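## Task

Take plate E17 off bench mat M1 and seat it fully in slot 1 of plate hotel H1, and seat plate E10 fully in slot 2; each goes in with its labelled short end facing the front of the slot. The third plate, E70, has to finish entirely on M1. Nothing counts if it only stays put because the robot is holding it, so release everything and pull the gripper away at the end.

## Robot and tools

Robot: a single four-axis plate-handling arm with one level two-finger gripper. It cannot tilt. Its joints are lift (0.000 to 0.550 m), shoulder (-2.000 to 2.000 rad), elbow (-2.800 to 2.800 rad) and wrist yaw (-12.566 to 12.566 rad). Keep the elbow angle more than 0.4 rad away from 0, or the arm may fold and fault. The fingers point along the gripper's +x axis and close along its y axis. The controlled point, end_effector_position, sits midway between the two rubber pads, roughly 2 to 3 cm behind the fingertips.

Scene frame: origin on the table top right under the arm's base, +z up, +y to the left when facing along +x. Result lines report end_effector_position in metres and end_effector_quat_wxyz in this frame. Reported hand position may be somewhat off, more so when the arm is stretched far out.

Plates and equipment: a plate's ID is unknown until scanned. Lay it flat in nest RD with its well A1 at the nest corner marked A1; once nothing blocks the fixed scanner beside RD, the result shows the ID. Well A1 lies at the labelled short end, in the corner opposite the labelled long side. Hotel H1 has 6 slots numbered upward from slot 1 at the bottom. A plate is seated when it rests flat on the shelf's two prongs, short end toward the front, behind both front pins and between the side pins.

Tool execute_actions, argument actions: a list of action objects run in sequence. An empty list just returns the current state and images. Each action may contain rows, steps and until.
- rows: up to 15 rows; each row lasts one control step (1/30 s). A row is five numbers, each in [-1, 1], ordered dx, dy, dz, rz, opening. There is one arm, so one row per step.
- dx, dy, dz, rz form an offset, not a pose: a target relative to the gripper's measured pose when the action began (for a call's first action, the last pose any result reported), expressed in the gripper's own axes. Every row is relative to that same starting pose, not to the row before it. Scale: 1.0 equals 0.6 m for dx, dy, dz and 180 degrees for rz. rz rotates about the gripper z axis, from +x toward +y.
- opening is absolute, not an offset: +1 fully open (0.140 m), -1 closed (pads still 0.066 m apart). Going fully open to closed takes at least about 0.6 s.
- steps: integer 1 to 450, at least the number of rows, default 15. After the final row the arm keeps driving toward that row's target and the gripper keeps that opening, so give large moves many steps. Still, a move cut short may only creep a little further and stop; send the remainder in the next action.
- until: stops the action at the first step where every condition holds; it only reads devices and does not halt motion. The only device is scanner, with fields code (a lower-case ID such as b83, or no_read; never a wrong ID) and reads (how many times code went from no_read to an ID). Write a value directly, or as [comparison, value] with =, !=, <, <=, >, >=; numbers need a comparison. Example: {"steps": 150, "until": {"scanner": {"code": "b80"}}}. Any out-of-range number or unknown name rejects the whole call before motion.

Each control step the commanded pose is clipped to within 70 mm and 16 degrees of the measured pose, then damped inverse kinematics drives the joints. Joints share speed and acceleration limits and stop together on reversal. Ramp offsets gradually (about 0.01 more per row means 6 mm per step) rather than jumping, or a held plate may shake loose.

Result lines: the pose line; Joint positions (lift, shoulder, elbow, wrist yaw, then pad gap in m); Hand target (the pose the controller is driving toward); grip_measured (finger opening on the command scale, possibly off by about 1 mm throughout the scene); scanner code and reads; "pose unreachable" when the clearance check altered or blocked the command, after which the arm goes only a little further and rests. To hold a plate, command an opening about 0.04 below grip_measured; smaller margins grip more lightly. Pads push up to about 18 N each; a fast close may squeeze harder and even force the fingers apart.

Tool zoom_image: camera (cam_high or cam_wrist) and region [x0, y0, x1, y1] in image pixels from the top-left, at most 504 by 504. Returns a closer look at that camera's latest image.

Tool finished_scene: scene (integer, the current scene's number). Ends that scene irreversibly after the last command has been held, reports success and gives the next task.

Cameras: cam_high (fixed, 504x504) and cam_wrist (on the hand, 504x504), images in that order, with pinhole+radial calibration given as K, distortion and T_world_to_cam; actual values may be slightly off.

Hazards: contact torque reaching a joint's load limit (lift 57 N, shoulder 8.55 N m, elbow 4.27 N m, wrist yaw 1.42 N m, including held weight) stops the arm for 10 s and drops the rest of the call. Long holding heats motors; MOTOR HOT appears from 85 °C and at 100 °C brakes engage (OVER-TEMPERATURE FAULT). Occasional tugs on held parts or pushes on loose objects can happen. Avoid drops, slips, slams, hard collisions or forceful pushing, and never let anything leave the table. Finish with gripper open and clear of the plates.

Each tool is called in YAML: its name, and indented under it one key for each argument.

## Session

execute_actions:
  actions: []

Scene clock: 0.00 s.
end_effector_position=(+0.5882, -0.2304, +0.2523) grip_measured=+1.00 end_effector_quat_wxyz=(+0.833, -0.000, -0.000, +0.553)
Joint positions: [ 0.247 -0.987 -2.706 -1.419  0.14 ]
Hand target: +0.588, -0.230, +0.252; +0.833, -0.000, -0.000, +0.553
scanner: code=no_read reads=0
camera_calibration (this result's frames):
cam_wrist: T_world_to_cam=[[0.919646, -0.392739, -0.00255902, -0.622197], [-0.237038, -0.549834, -0.800934, 0.20231], [0.313151, 0.737183, -0.598747, 0.232486], [0, 0, 0, 1]] pos_world=[0.547353, -0.304509, 0.299645]

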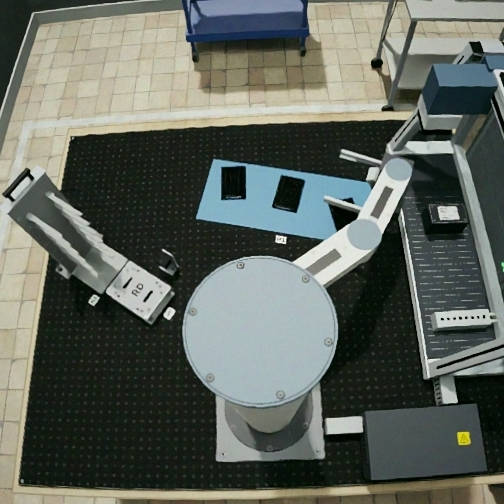

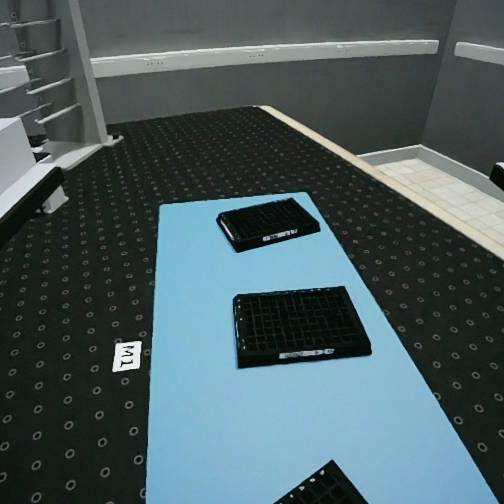

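zoom_image:
  camera: "cam_wrist"
  region: [200, 180, 400, 380]

Region (200, 180, 400, 380) of cam_wrist's 504x504 image, scaled by 2.520, with more detail than that image has.

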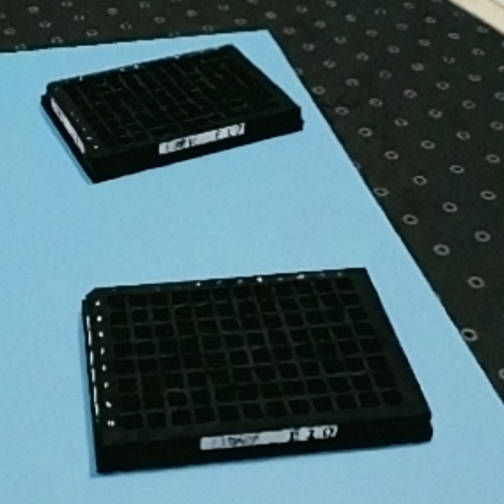

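execute_actions:
  actions:
    - {"rows":[[0.228,0.147,-0.15,-0.445,0.2]],"steps":60}

Scene clock: 16.57 s.
end_effector_position=(+0.5601, -0.0699, +0.1623) grip_measured=+0.20 end_effector_quat_wxyz=(+0.994, -0.000, -0.000, -0.113)
Joint positions: [ 0.157 -1.085 -0.999 -4.425  0.11 ]
Hand target: +0.560, -0.070, +0.162; +0.994, -0.000, -0.000, -0.113
Off the commanded pose: 0.000 m, 0 deg.
scanner: code=no_read reads=0
camera_calibration (this result's frames):
cam_wrist: T_world_to_cam=[[-0.228081, -0.973639, -0.00255902, 0.0686461], [-0.5825, 0.138559, -0.800934, 0.453441], [0.780175, -0.181187, -0.598747, -0.256719], [0, 0, 0, 1]] pos_world=[0.480072, -0.0425059, 0.209642]

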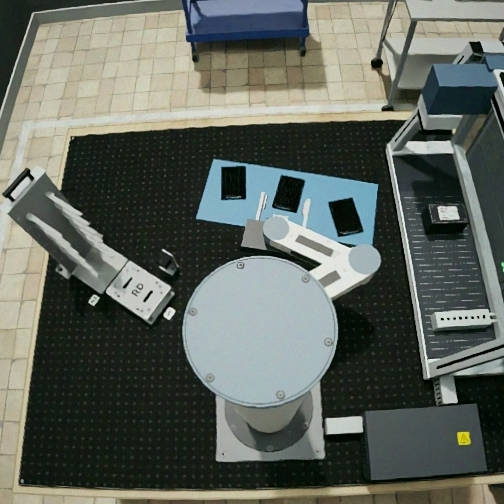

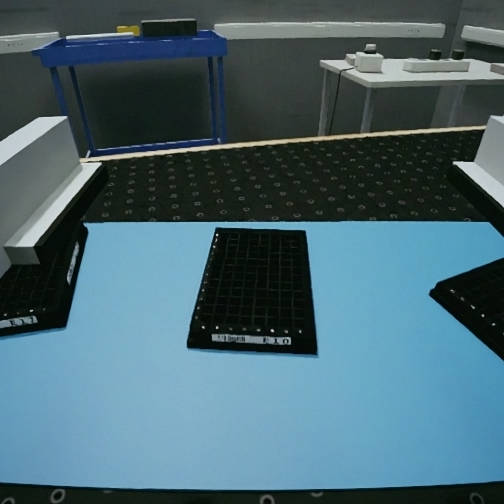

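zoom_image:
  camera: "cam_wrist"
  region: [0, 210, 340, 370]

zoom_image:
  camera: "cam_wrist"
  region: [0, 290, 90, 350]

zoom_image:
  camera: "cam_wrist"
  region: [200, 310, 320, 370]

Region (0, 210, 340, 370) of cam_wrist's 504x504 image, scaled by 1.482, with more detail than that image has; it fills the top 237 rows of this view, and the rest is white.

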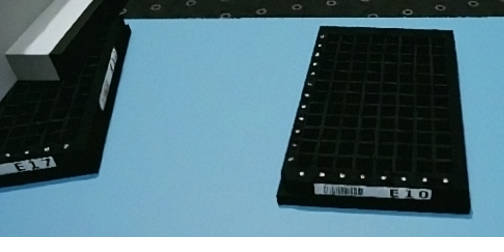

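Region (0, 290, 90, 350) of cam_wrist's 504x504 image, scaled by 5.600, with more detail than that image has.

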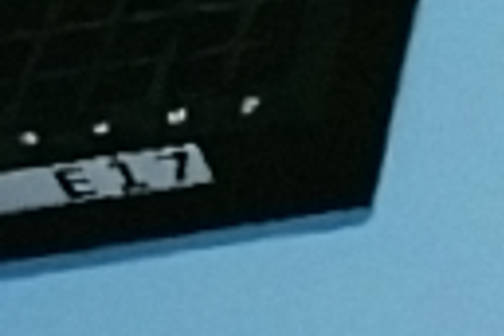

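Region (200, 310, 320, 370) of cam_wrist's 504x504 image, scaled by 4.200, with more detail than that image has.

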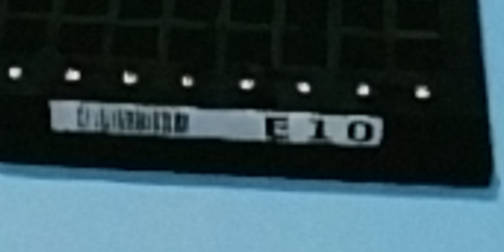

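execute_actions:
  actions:
    - {"rows":[[0.211,0.0077,-0.19,-0.021,0.2]],"steps":35}
    - {"rows":[[0,0,-0.0475,0,0.2]],"steps":18}
    - {"rows":[[0,0,0,0,0],[0,0,0,0,-0.1],[0,0,0,0,-0.2],[0,0,0,0,-0.3],[0,0,0,0,-0.35],[0,0,0,0,-0.4],[0,0,0,0,-0.43],[0,0,0,0,-0.46],[0,0,0,0,-0.49],[0,0,0,0,-0.53]],"steps":25}

Scene clock: 37.07 s.
end_effector_position=(+0.6846, -0.0938, +0.0197) grip_measured=-0.47 end_effector_quat_wxyz=(+0.989, -0.000, -0.000, -0.146)
Joint positions: [ 0.015 -0.825 -1.629 -4.121  0.086]
Hand target: +0.685, -0.094, +0.020; +0.989, -0.000, -0.000, -0.146
Off the commanded pose: 0.000 m, 0 deg.
scanner: code=no_read reads=0
camera_calibration (this result's frames):
cam_wrist: T_world_to_cam=[[-0.292062, -0.956396, -0.00255902, 0.118807], [-0.572044, 0.176833, -0.800934, 0.411491], [0.766463, -0.232459, -0.598747, -0.438947], [0, 0, 0, 1]] pos_world=[0.606527, -0.0611755, 0.0670624]

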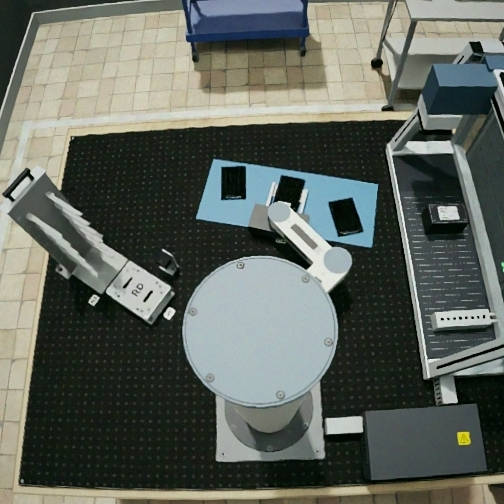

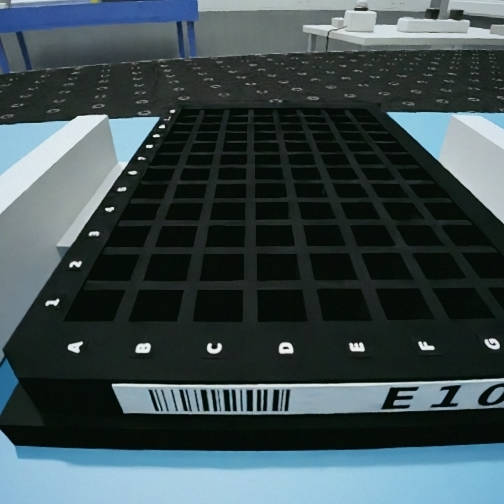

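execute_actions:
  actions:
    - {"rows":[[0,0,0.005,0,-0.53],[0,0,0.012,0,-0.53],[0,0,0.02,0,-0.53],[0,0,0.03,0,-0.53],[0,0,0.045,0,-0.53],[0,0,0.06,0,-0.53],[0,0,0.08,0,-0.53],[0,0,0.1,0,-0.53],[0,0,0.3,0,-0.53]],"steps":40}
    - {"rows":[[-0.007,0.005,0,0.005,-0.53],[-0.017,0.012,0,0.015,-0.53],[-0.035,0.025,0,0.03,-0.53],[-0.057,0.04,0,0.05,-0.53],[-0.086,0.06,0,0.08,-0.53],[-0.795,0.575,0,0.414,-0.53]],"steps":85}
    - {"rows":[[0,0,-0.005,0,-0.53],[0,0,-0.012,0,-0.53],[0,0,-0.02,0,-0.53],[0,0,-0.03,0,-0.53],[0,0,-0.045,0,-0.53],[0,0,-0.067,0,-0.53]],"steps":22}

zoom_image:
  camera: "cam_wrist"
  region: [130, 0, 410, 140]

Scene clock: 65.20 s.
end_effector_position=(+0.3276, +0.3739, +0.1595) grip_measured=-0.47 end_effector_quat_wxyz=(+0.876, -0.000, -0.000, +0.483)
Joint positions: [ 0.154  0.368 -1.069 -4.575  0.086]
Hand target: +0.328, +0.374, +0.160; +0.876, -0.000, -0.000, +0.483
Off the commanded pose: 0.000 m, 0 deg.
scanner: code=no_read reads=0
camera_calibration (this result's frames):
cam_wrist: T_world_to_cam=[[0.84348, -0.537155, -0.00255902, -0.0664835], [-0.323351, -0.503933, -0.800934, 0.409585], [0.428936, 0.676399, -0.598747, -0.202184], [0, 0, 0, 1]] pos_world=[0.275241, 0.307449, 0.206823]

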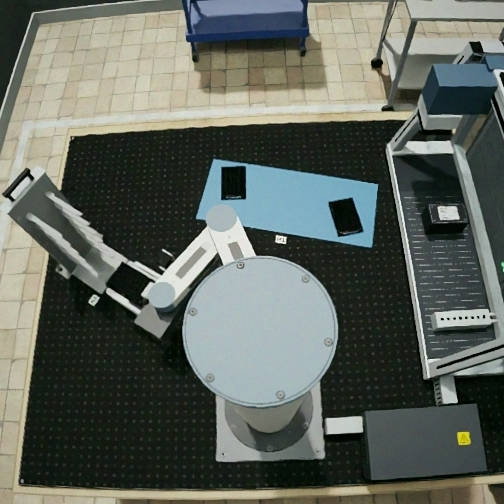

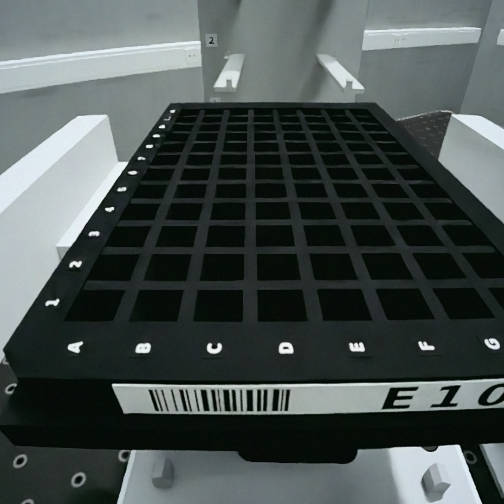

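Region (130, 0, 410, 140) of cam_wrist's 504x504 image, scaled by 1.800, with more detail than that image has.

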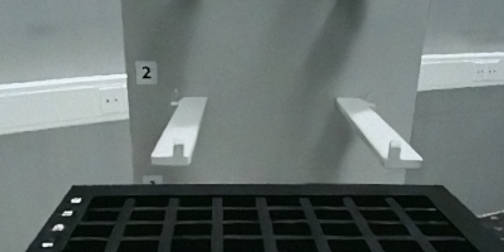

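execute_actions:
  actions:
    - {"rows":[[0,-0.003,0.005,-0.002,-0.53],[0,-0.006,0.012,-0.004,-0.53],[0,-0.01,0.02,-0.007,-0.53],[0,-0.0137,0.033,-0.01,-0.53]],"steps":18}
    - {"rows":[[0.005,0,0,0,-0.53],[0.012,0,0,0,-0.53],[0.02,0,0,0,-0.53],[0.03,0,0,0,-0.53],[0.04,0,0,0,-0.53],[0.05,0,0,0,-0.53],[0.06,0,0,0,-0.53],[0.072,0,0,0,-0.53],[0.084,0,0,0,-0.53],[0.096,0,0,0,-0.53],[0.108,0,0,0,-0.53],[0.12,0,0,0,-0.53],[0.132,0,0,0,-0.53],[0.144,0,0,0,-0.53],[0.155,0,0,0,-0.53]],"steps":28}

zoom_image:
  camera: "cam_wrist"
  region: [130, 0, 410, 140]

Scene clock: 83.77 s.
end_effector_position=(+0.3868, +0.4466, +0.1793) grip_measured=-0.47 end_effector_quat_wxyz=(+0.883, -0.000, -0.000, +0.469)
Joint positions: [ 0.174  0.451 -1.505 -4.254  0.086]
Hand target: +0.387, +0.447, +0.179; +0.883, -0.000, -0.000, +0.469
Off the commanded pose: 0.000 m, 0 deg.
scanner: code=no_read reads=0
camera_calibration (this result's frames):
cam_wrist: T_world_to_cam=[[0.825872, -0.563851, -0.00255902, -0.0585746], [-0.339299, -0.493336, -0.800934, 0.482676], [0.450345, 0.662338, -0.598747, -0.266872], [0, 0, 0, 1]] pos_world=[0.332331, 0.381854, 0.226653]

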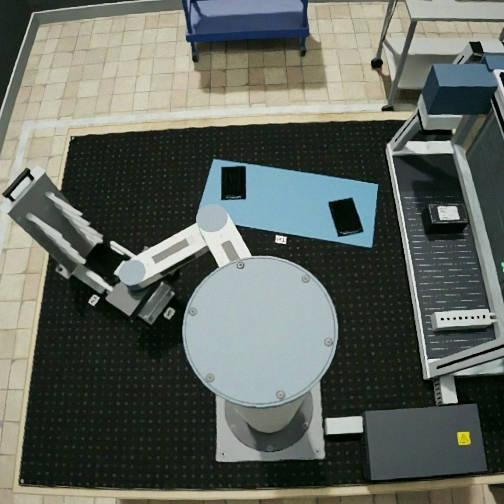

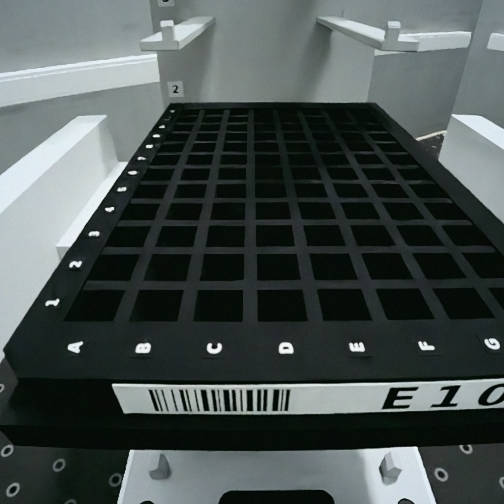

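Region (130, 0, 410, 140) of cam_wrist's 504x504 image, scaled by 1.800, with more detail than that image has.

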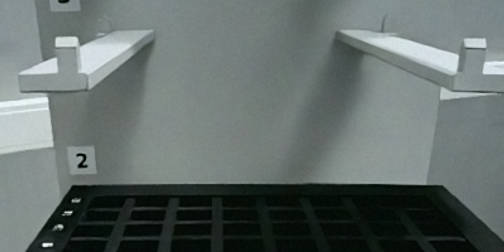

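execute_actions:
  actions:
    - {"rows":[[0.005,0,0,0,-0.53],[0.012,0,0,0,-0.53],[0.02,0,0,0,-0.53],[0.03,0,0,0,-0.53],[0.04,0,0,0,-0.53],[0.05,0,0,0,-0.53],[0.06,0,0,0,-0.53],[0.072,0,0,0,-0.53],[0.084,0,0,0,-0.53],[0.096,0,0,0,-0.53],[0.108,0,0,0,-0.53],[0.12,0,0,0,-0.53],[0.132,0,0,0,-0.53],[0.144,0,0,0,-0.53],[0.158,0,0,0,-0.53]],"steps":28}
    - {"rows":[[0,0,-0.002,0,-0.53],[0,0,-0.004,0,-0.53],[0,0,-0.007,0,-0.53]],"steps":10}

Scene clock: 96.80 s.
end_effector_position=(+0.4399, +0.5251, +0.1751) grip_measured=-0.47 end_effector_quat_wxyz=(+0.883, -0.000, -0.000, +0.469)
Joint positions: [ 0.17   0.66  -2.086 -3.882  0.086]
Hand target: +0.440, +0.525, +0.175; +0.883, -0.000, -0.000, +0.469
Off the commanded pose: 0.000 m, 0 deg.
scanner: code=no_read reads=0
camera_calibration (this result's frames):
cam_wrist: T_world_to_cam=[[0.825721, -0.564073, -0.00255902, -0.0580147], [-0.339431, -0.493245, -0.800934, 0.536058], [0.450523, 0.662217, -0.598747, -0.345384], [0, 0, 0, 1]] pos_world=[0.385462, 0.460403, 0.222401]

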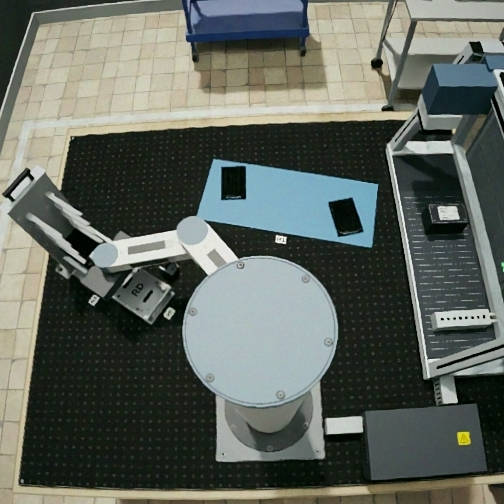

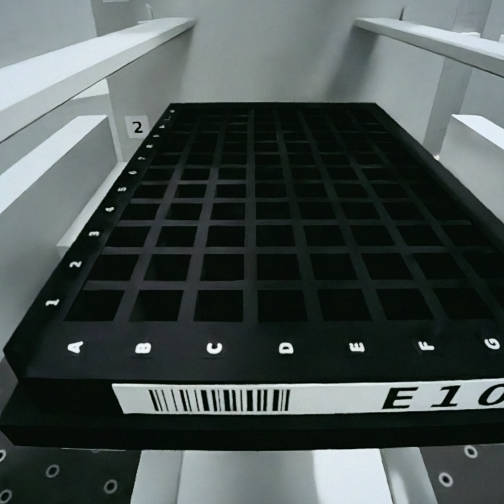

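execute_actions:
  actions:
    - {"rows":[[0.003,-0.001,0,0,-0.53],[0.006,-0.001,0,0,-0.53],[0.009,-0.001,0,0,-0.53],[0.013,-0.001,0,0,-0.53]],"steps":14}

Scene clock: 105.77 s.
end_effector_position=(+0.4448, +0.5312, +0.1751) grip_measured=-0.47 end_effector_quat_wxyz=(+0.884, -0.000, -0.000, +0.468)
Joint positions: [ 0.17   0.683 -2.146 -3.846  0.086]
Hand target: +0.445, +0.531, +0.175; +0.883, -0.000, -0.000, +0.469
Off the commanded pose: 0.000 m, 0 deg.
scanner: code=no_read reads=0
camera_calibration (this result's frames):
cam_wrist: T_world_to_cam=[[0.825502, -0.564394, -0.00255902, -0.0583737], [-0.339623, -0.493113, -0.800934, 0.540742], [0.450781, 0.662042, -0.598747, -0.351643], [0, 0, 0, 1]] pos_world=[0.39035, 0.466504, 0.222404]

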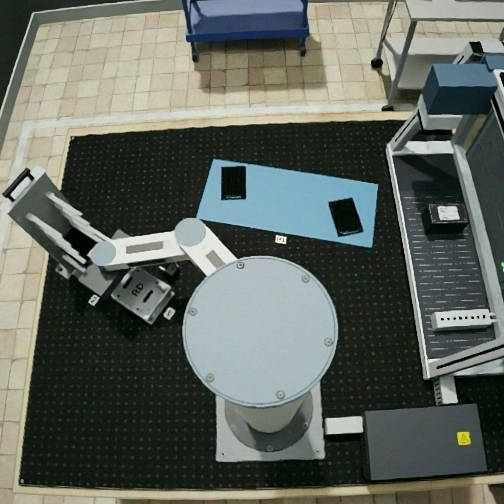

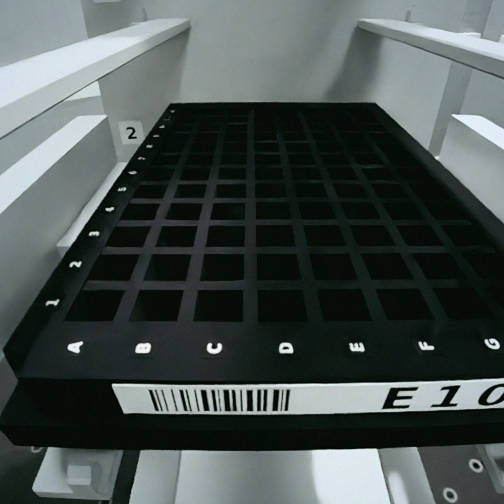

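execute_actions:
  actions:
    - {"rows":[[0.002,0,0,0,-0.53],[0.0045,0,0,0,-0.53]],"steps":10}
    - {"rows":[[0,0,-0.002,0,-0.53],[0,0,-0.004,0,-0.53],[0,0,-0.006,0,-0.53],[0,0,-0.008,0,-0.53],[0,0,-0.01,0,-0.53],[0,0,-0.012,0,-0.53]],"steps":16}

Scene clock: 117.97 s.
end_effector_position=(+0.4460, +0.5331, +0.1678) grip_measured=-0.47 end_effector_quat_wxyz=(+0.884, -0.000, -0.000, +0.468)
Joint positions: [ 0.163  0.691 -2.164 -3.837  0.086]
Hand target: +0.446, +0.533, +0.168; +0.884, -0.000, -0.000, +0.467
Off the commanded pose: 0.000 m, 0 deg.
scanner: code=no_read reads=0
camera_calibration (this result's frames):
cam_wrist: T_world_to_cam=[[0.824576, -0.565745, -0.00255902, -0.0571067], [-0.34043, -0.492556, -0.800934, 0.536316], [0.451864, 0.661303, -0.598747, -0.357854], [0, 0, 0, 1]] pos_world=[0.391368, 0.468508, 0.215143]

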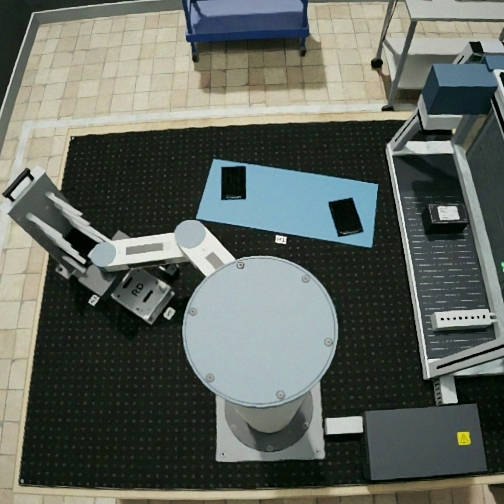

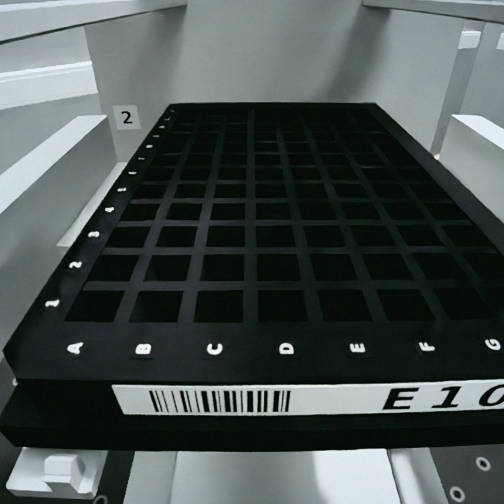

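execute_actions:
  actions:
    - {"rows":[[-0.001,0,-0.002,0,-0.53],[-0.001,0,-0.004,0,-0.53],[-0.001,0,-0.006,0,-0.53]],"steps":12}
    - {"rows":[[0,0,0,0,-0.48],[0,0,0,0,-0.44],[0,0,0,0,-0.4],[0,0,0,0,-0.3],[0,0,0,0,0.1]],"steps":18}
    - {"rows":[[-0.02,0,0,0,0.1],[-0.05,0,0,0,0.1],[-0.25,0,0,0,0.1]],"steps":32}

Scene clock: 126.63 s.
end_effector_position=(+0.3611, +0.4086, +0.1646) grip_measured=+0.10 end_effector_quat_wxyz=(+0.884, -0.000, -0.000, +0.468)
Joint positions: [ 0.16   0.39  -1.278 -4.421  0.107]
Hand target: +0.361, +0.409, +0.165; +0.884, -0.000, -0.000, +0.468
Off the commanded pose: 0.000 m, 0 deg.
scanner: code=no_read reads=0
camera_calibration (this result's frames):
cam_wrist: T_world_to_cam=[[0.825202, -0.564831, -0.00255902, -0.0581863], [-0.339885, -0.492933, -0.800934, 0.443496], [0.451131, 0.661803, -0.598747, -0.238971], [0, 0, 0, 1]] pos_world=[0.30656, 0.3439, 0.21198]

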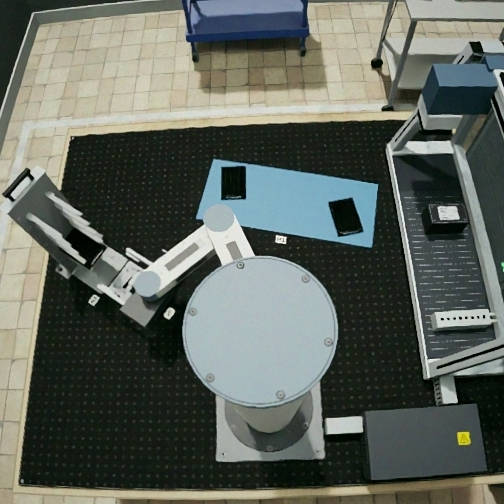

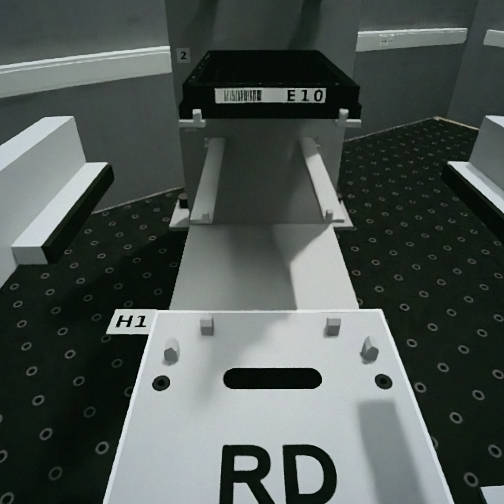

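execute_actions:
  actions:
    - {"rows":[[-0.02,0,0.06,0,0.2]],"steps":14}
    - {"rows":[[-0.16,-0.685,0,-0.31,0.2]],"steps":55}
    - {"rows":[[0,0,-0.13,0,0.2]],"steps":22}

Scene clock: 147.57 s.
end_effector_position=(+0.6403, +0.0888, +0.1226) grip_measured=+0.20 end_effector_quat_wxyz=(+1.000, -0.000, -0.000, +0.001)
Joint positions: [ 0.118 -0.512 -1.404 -4.365  0.11 ]
Hand target: +0.640, +0.089, +0.123; +1.000, -0.000, -0.000, +0.001
Off the commanded pose: 0.000 m, 0 deg.
scanner: code=no_read reads=0
camera_calibration (this result's frames):
cam_wrist: T_world_to_cam=[[-0.00228682, -0.999994, -0.00255902, 0.0991883], [-0.598743, 0.00341884, -0.800934, 0.468814], [0.800938, -0.000299399, -0.598747, -0.343655], [0, 0, 0, 1]] pos_world=[0.556172, 0.097482, 0.16998]

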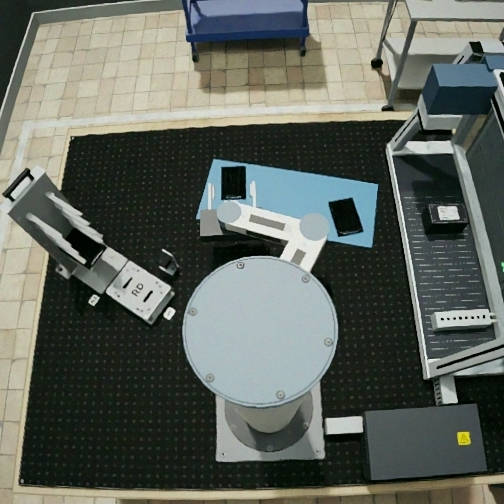

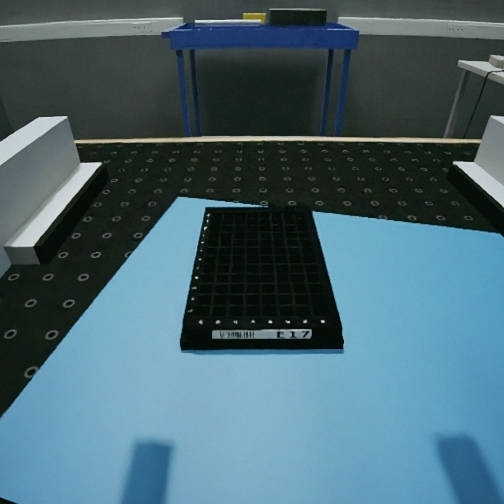

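execute_actions:
  actions:
    - {"rows":[[0.161,0.006,-0.125,0,0.2]],"steps":30}
    - {"rows":[[0,0,-0.0465,0,0.2]],"steps":18}
    - {"rows":[[0,0,0,0,0],[0,0,0,0,-0.1],[0,0,0,0,-0.2],[0,0,0,0,-0.3],[0,0,0,0,-0.35],[0,0,0,0,-0.4],[0,0,0,0,-0.43],[0,0,0,0,-0.46],[0,0,0,0,-0.49],[0,0,0,0,-0.53]],"steps":25}

Scene clock: 160.73 s.
end_effector_position=(+0.7369, +0.0926, +0.0197) grip_measured=-0.47 end_effector_quat_wxyz=(+1.000, -0.000, -0.000, +0.001)
Joint positions: [ 0.015 -0.325 -1.957 -4.     0.086]
Hand target: +0.737, +0.093, +0.020; +1.000, -0.000, -0.000, +0.001
Off the commanded pose: 0.000 m, 0 deg.
scanner: code=no_read reads=0
camera_calibration (this result's frames):
cam_wrist: T_world_to_cam=[[-0.00245187, -0.999994, -0.00255902, 0.103082], [-0.598742, 0.00351767, -0.800934, 0.444155], [0.800938, -0.000431593, -0.598747, -0.482678], [0, 0, 0, 1]] pos_world=[0.652782, 0.101311, 0.0670002]

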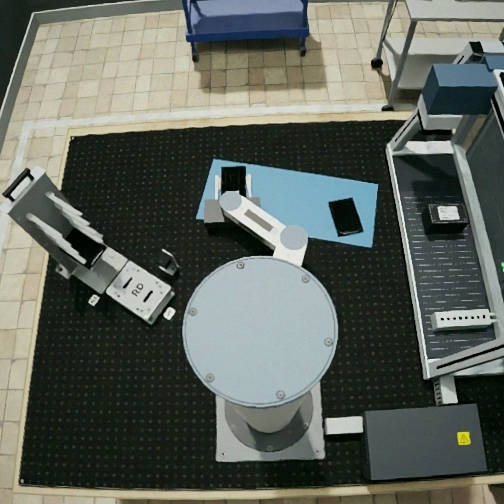

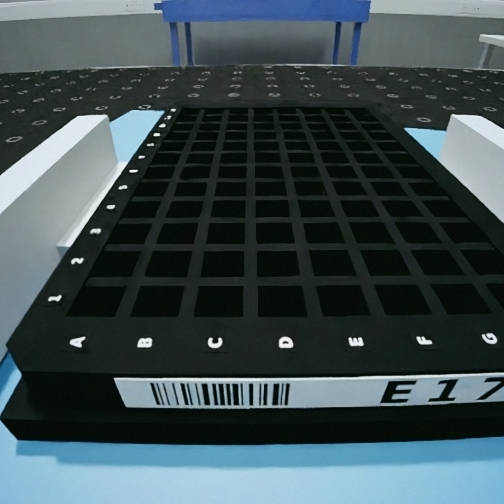

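execute_actions:
  actions:
    - {"rows":[[0,0,0.005,0,-0.53],[0,0,0.012,0,-0.53],[0,0,0.02,0,-0.53],[0,0,0.03,0,-0.53],[0,0,0.045,0,-0.53],[0,0,0.06,0,-0.53],[0,0,0.08,0,-0.53],[0,0,0.1,0,-0.53],[0,0,0.3,0,-0.53]],"steps":40}
    - {"rows":[[-0.007,0.005,0,0.005,-0.53],[-0.017,0.012,0,0.015,-0.53],[-0.035,0.025,0,0.03,-0.53],[-0.057,0.04,0,0.05,-0.53],[-0.086,0.06,0,0.08,-0.53],[-0.663,0.472,0,0.3095,-0.53]],"steps":75}
    - {"rows":[[0,0,-0.005,0,-0.53],[0,0,-0.012,0,-0.53],[0,0,-0.02,0,-0.53],[0,0,-0.03,0,-0.53],[0,0,-0.045,0,-0.53],[0,0,-0.06,0,-0.53],[0,0,-0.125,0,-0.53]],"steps":28}

Scene clock: 174.57 s.
end_effector_position=(+0.3389, +0.3752, +0.1246) grip_measured=-0.47 end_effector_quat_wxyz=(+0.884, -0.000, -0.000, +0.468)
Joint positions: [ 0.12   0.356 -1.096 -4.57   0.086]
Hand target: +0.339, +0.375, +0.125; +0.884, -0.000, -0.000, +0.468
Off the commanded pose: 0.000 m, 0 deg.
scanner: code=no_read reads=0
camera_calibration (this result's frames):
cam_wrist: T_world_to_cam=[[0.824823, -0.565386, -0.00255902, -0.0584506], [-0.340216, -0.492705, -0.800934, 0.38748], [0.451576, 0.661499, -0.598747, -0.230896], [0, 0, 0, 1]] pos_world=[0.284305, 0.310603, 0.171948]

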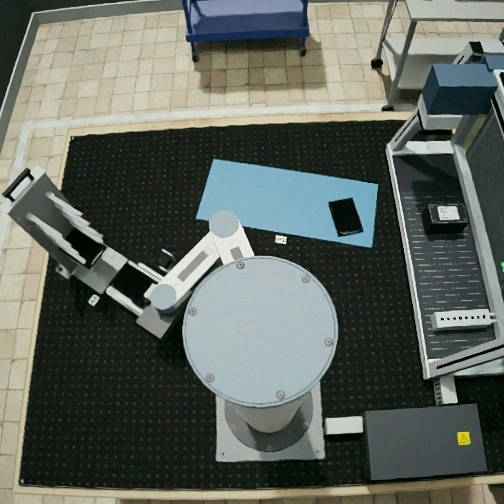

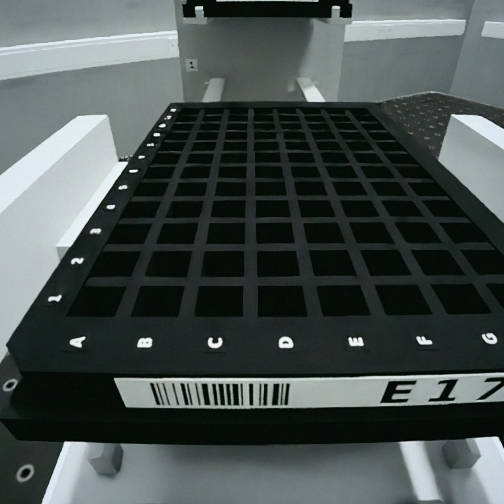

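execute_actions:
  actions:
    - {"rows":[[0.005,0,0,0,-0.53],[0.012,0,0,0,-0.53],[0.02,0,0,0,-0.53],[0.03,0,0,0,-0.53],[0.04,0,0,0,-0.53],[0.052,0,0,0,-0.53],[0.064,0,0,0,-0.53],[0.076,0,0,0,-0.53],[0.088,0,0,0,-0.53],[0.1,0,0,0,-0.53],[0.112,0,0,0,-0.53],[0.124,0,0,0,-0.53],[0.136,0,0,0,-0.53],[0.148,0,0,0,-0.53],[0.16,0,0,0,-0.53]],"steps":25}
    - {"rows":[[0.005,0,0,0,-0.53],[0.012,0,0,0,-0.53],[0.02,0,0,0,-0.53],[0.03,0,0,0,-0.53],[0.04,0,0,0,-0.53],[0.05,0,0,0,-0.53],[0.06,0,0,0,-0.53],[0.072,0,0,0,-0.53],[0.084,0,0,0,-0.53],[0.096,0,0,0,-0.53],[0.108,0,0,0,-0.53],[0.12,0,0,0,-0.53],[0.132,0,0,0,-0.53],[0.144,0,0,0,-0.53],[0.155,0,0,0,-0.53]],"steps":28}
    - {"rows":[[0,0,-0.002,0,-0.53],[0,0,-0.004,0,-0.53],[0,0,-0.006,0,-0.53],[0,0,-0.008,0,-0.53],[0,0,-0.011,0,-0.53],[0,0,-0.014,0,-0.53],[0,0,-0.017,0,-0.53]],"steps":16}

Scene clock: 195.77 s.
end_effector_position=(+0.4453, +0.5316, +0.1144) grip_measured=-0.47 end_effector_quat_wxyz=(+0.884, -0.000, -0.000, +0.467)
Joint positions: [ 0.109  0.685 -2.15  -3.845  0.086]
Hand target: +0.445, +0.532, +0.114; +0.884, -0.000, -0.000, +0.467
Off the commanded pose: 0.000 m, 0 deg.
scanner: code=no_read reads=0
camera_calibration (this result's frames):
cam_wrist: T_world_to_cam=[[0.824314, -0.566127, -0.00255902, -0.0572557], [-0.340659, -0.492398, -0.800934, 0.492528], [0.452171, 0.661093, -0.598747, -0.388539], [0, 0, 0, 1]] pos_world=[0.390667, 0.466967, 0.161699]

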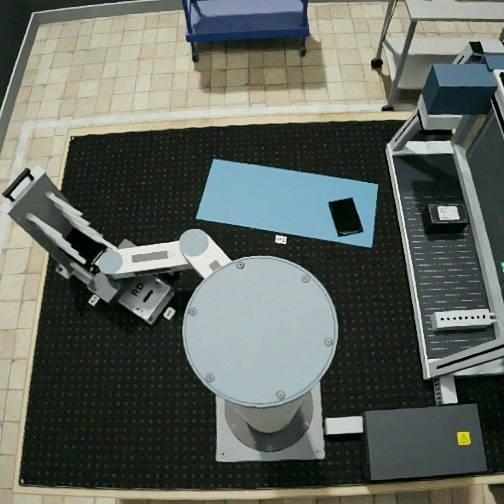

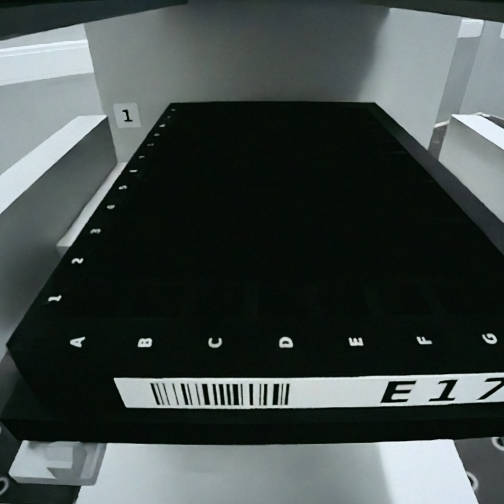

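execute_actions:
  actions:
    - {"rows":[[0.001,0,-0.001,0,-0.53],[0.001,0,-0.0025,0,-0.53],[0.001,0,-0.0042,0,-0.53]],"steps":12}
    - {"rows":[[0,0,0,0,-0.48],[0,0,0,0,-0.44],[0,0,0,0,-0.4],[0,0,0,0,-0.3],[0,0,0,0,0.1]],"steps":18}
    - {"rows":[[-0.02,0,0,0,0.1],[-0.05,0,0,0,0.1],[-0.22,0,0,0,0.1]],"steps":30}

Scene clock: 205.70 s.
end_effector_position=(+0.3712, +0.4229, +0.1121) grip_measured=+0.10 end_effector_quat_wxyz=(+0.884, -0.000, -0.000, +0.468)
Joint positions: [ 0.107  0.41  -1.362 -4.359  0.107]
Hand target: +0.371, +0.423, +0.112; +0.884, -0.000, -0.000, +0.467
Off the commanded pose: 0.000 m, 0 deg.
scanner: code=no_read reads=0
camera_calibration (this result's frames):
cam_wrist: T_world_to_cam=[[0.824418, -0.565976, -0.00255902, -0.0578233], [-0.340568, -0.492461, -0.800934, 0.411943], [0.452049, 0.661176, -0.598747, -0.284547], [0, 0, 0, 1]] pos_world=[0.316594, 0.358275, 0.159419]

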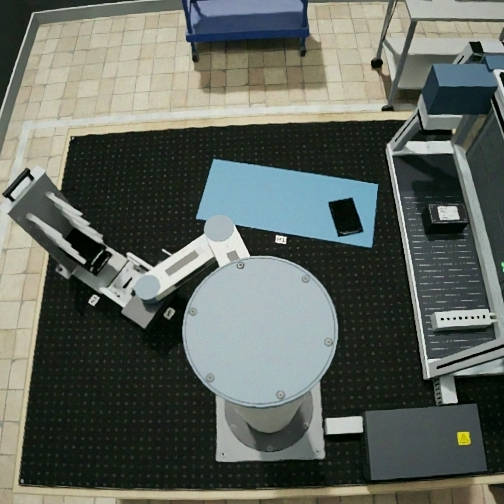

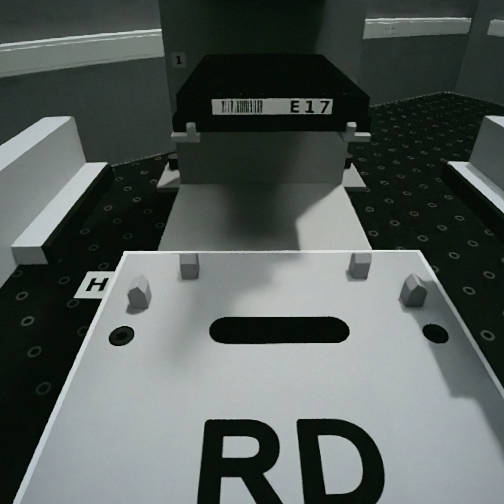

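finished_scene:
  scene: 2

The scene is finished: the task was done.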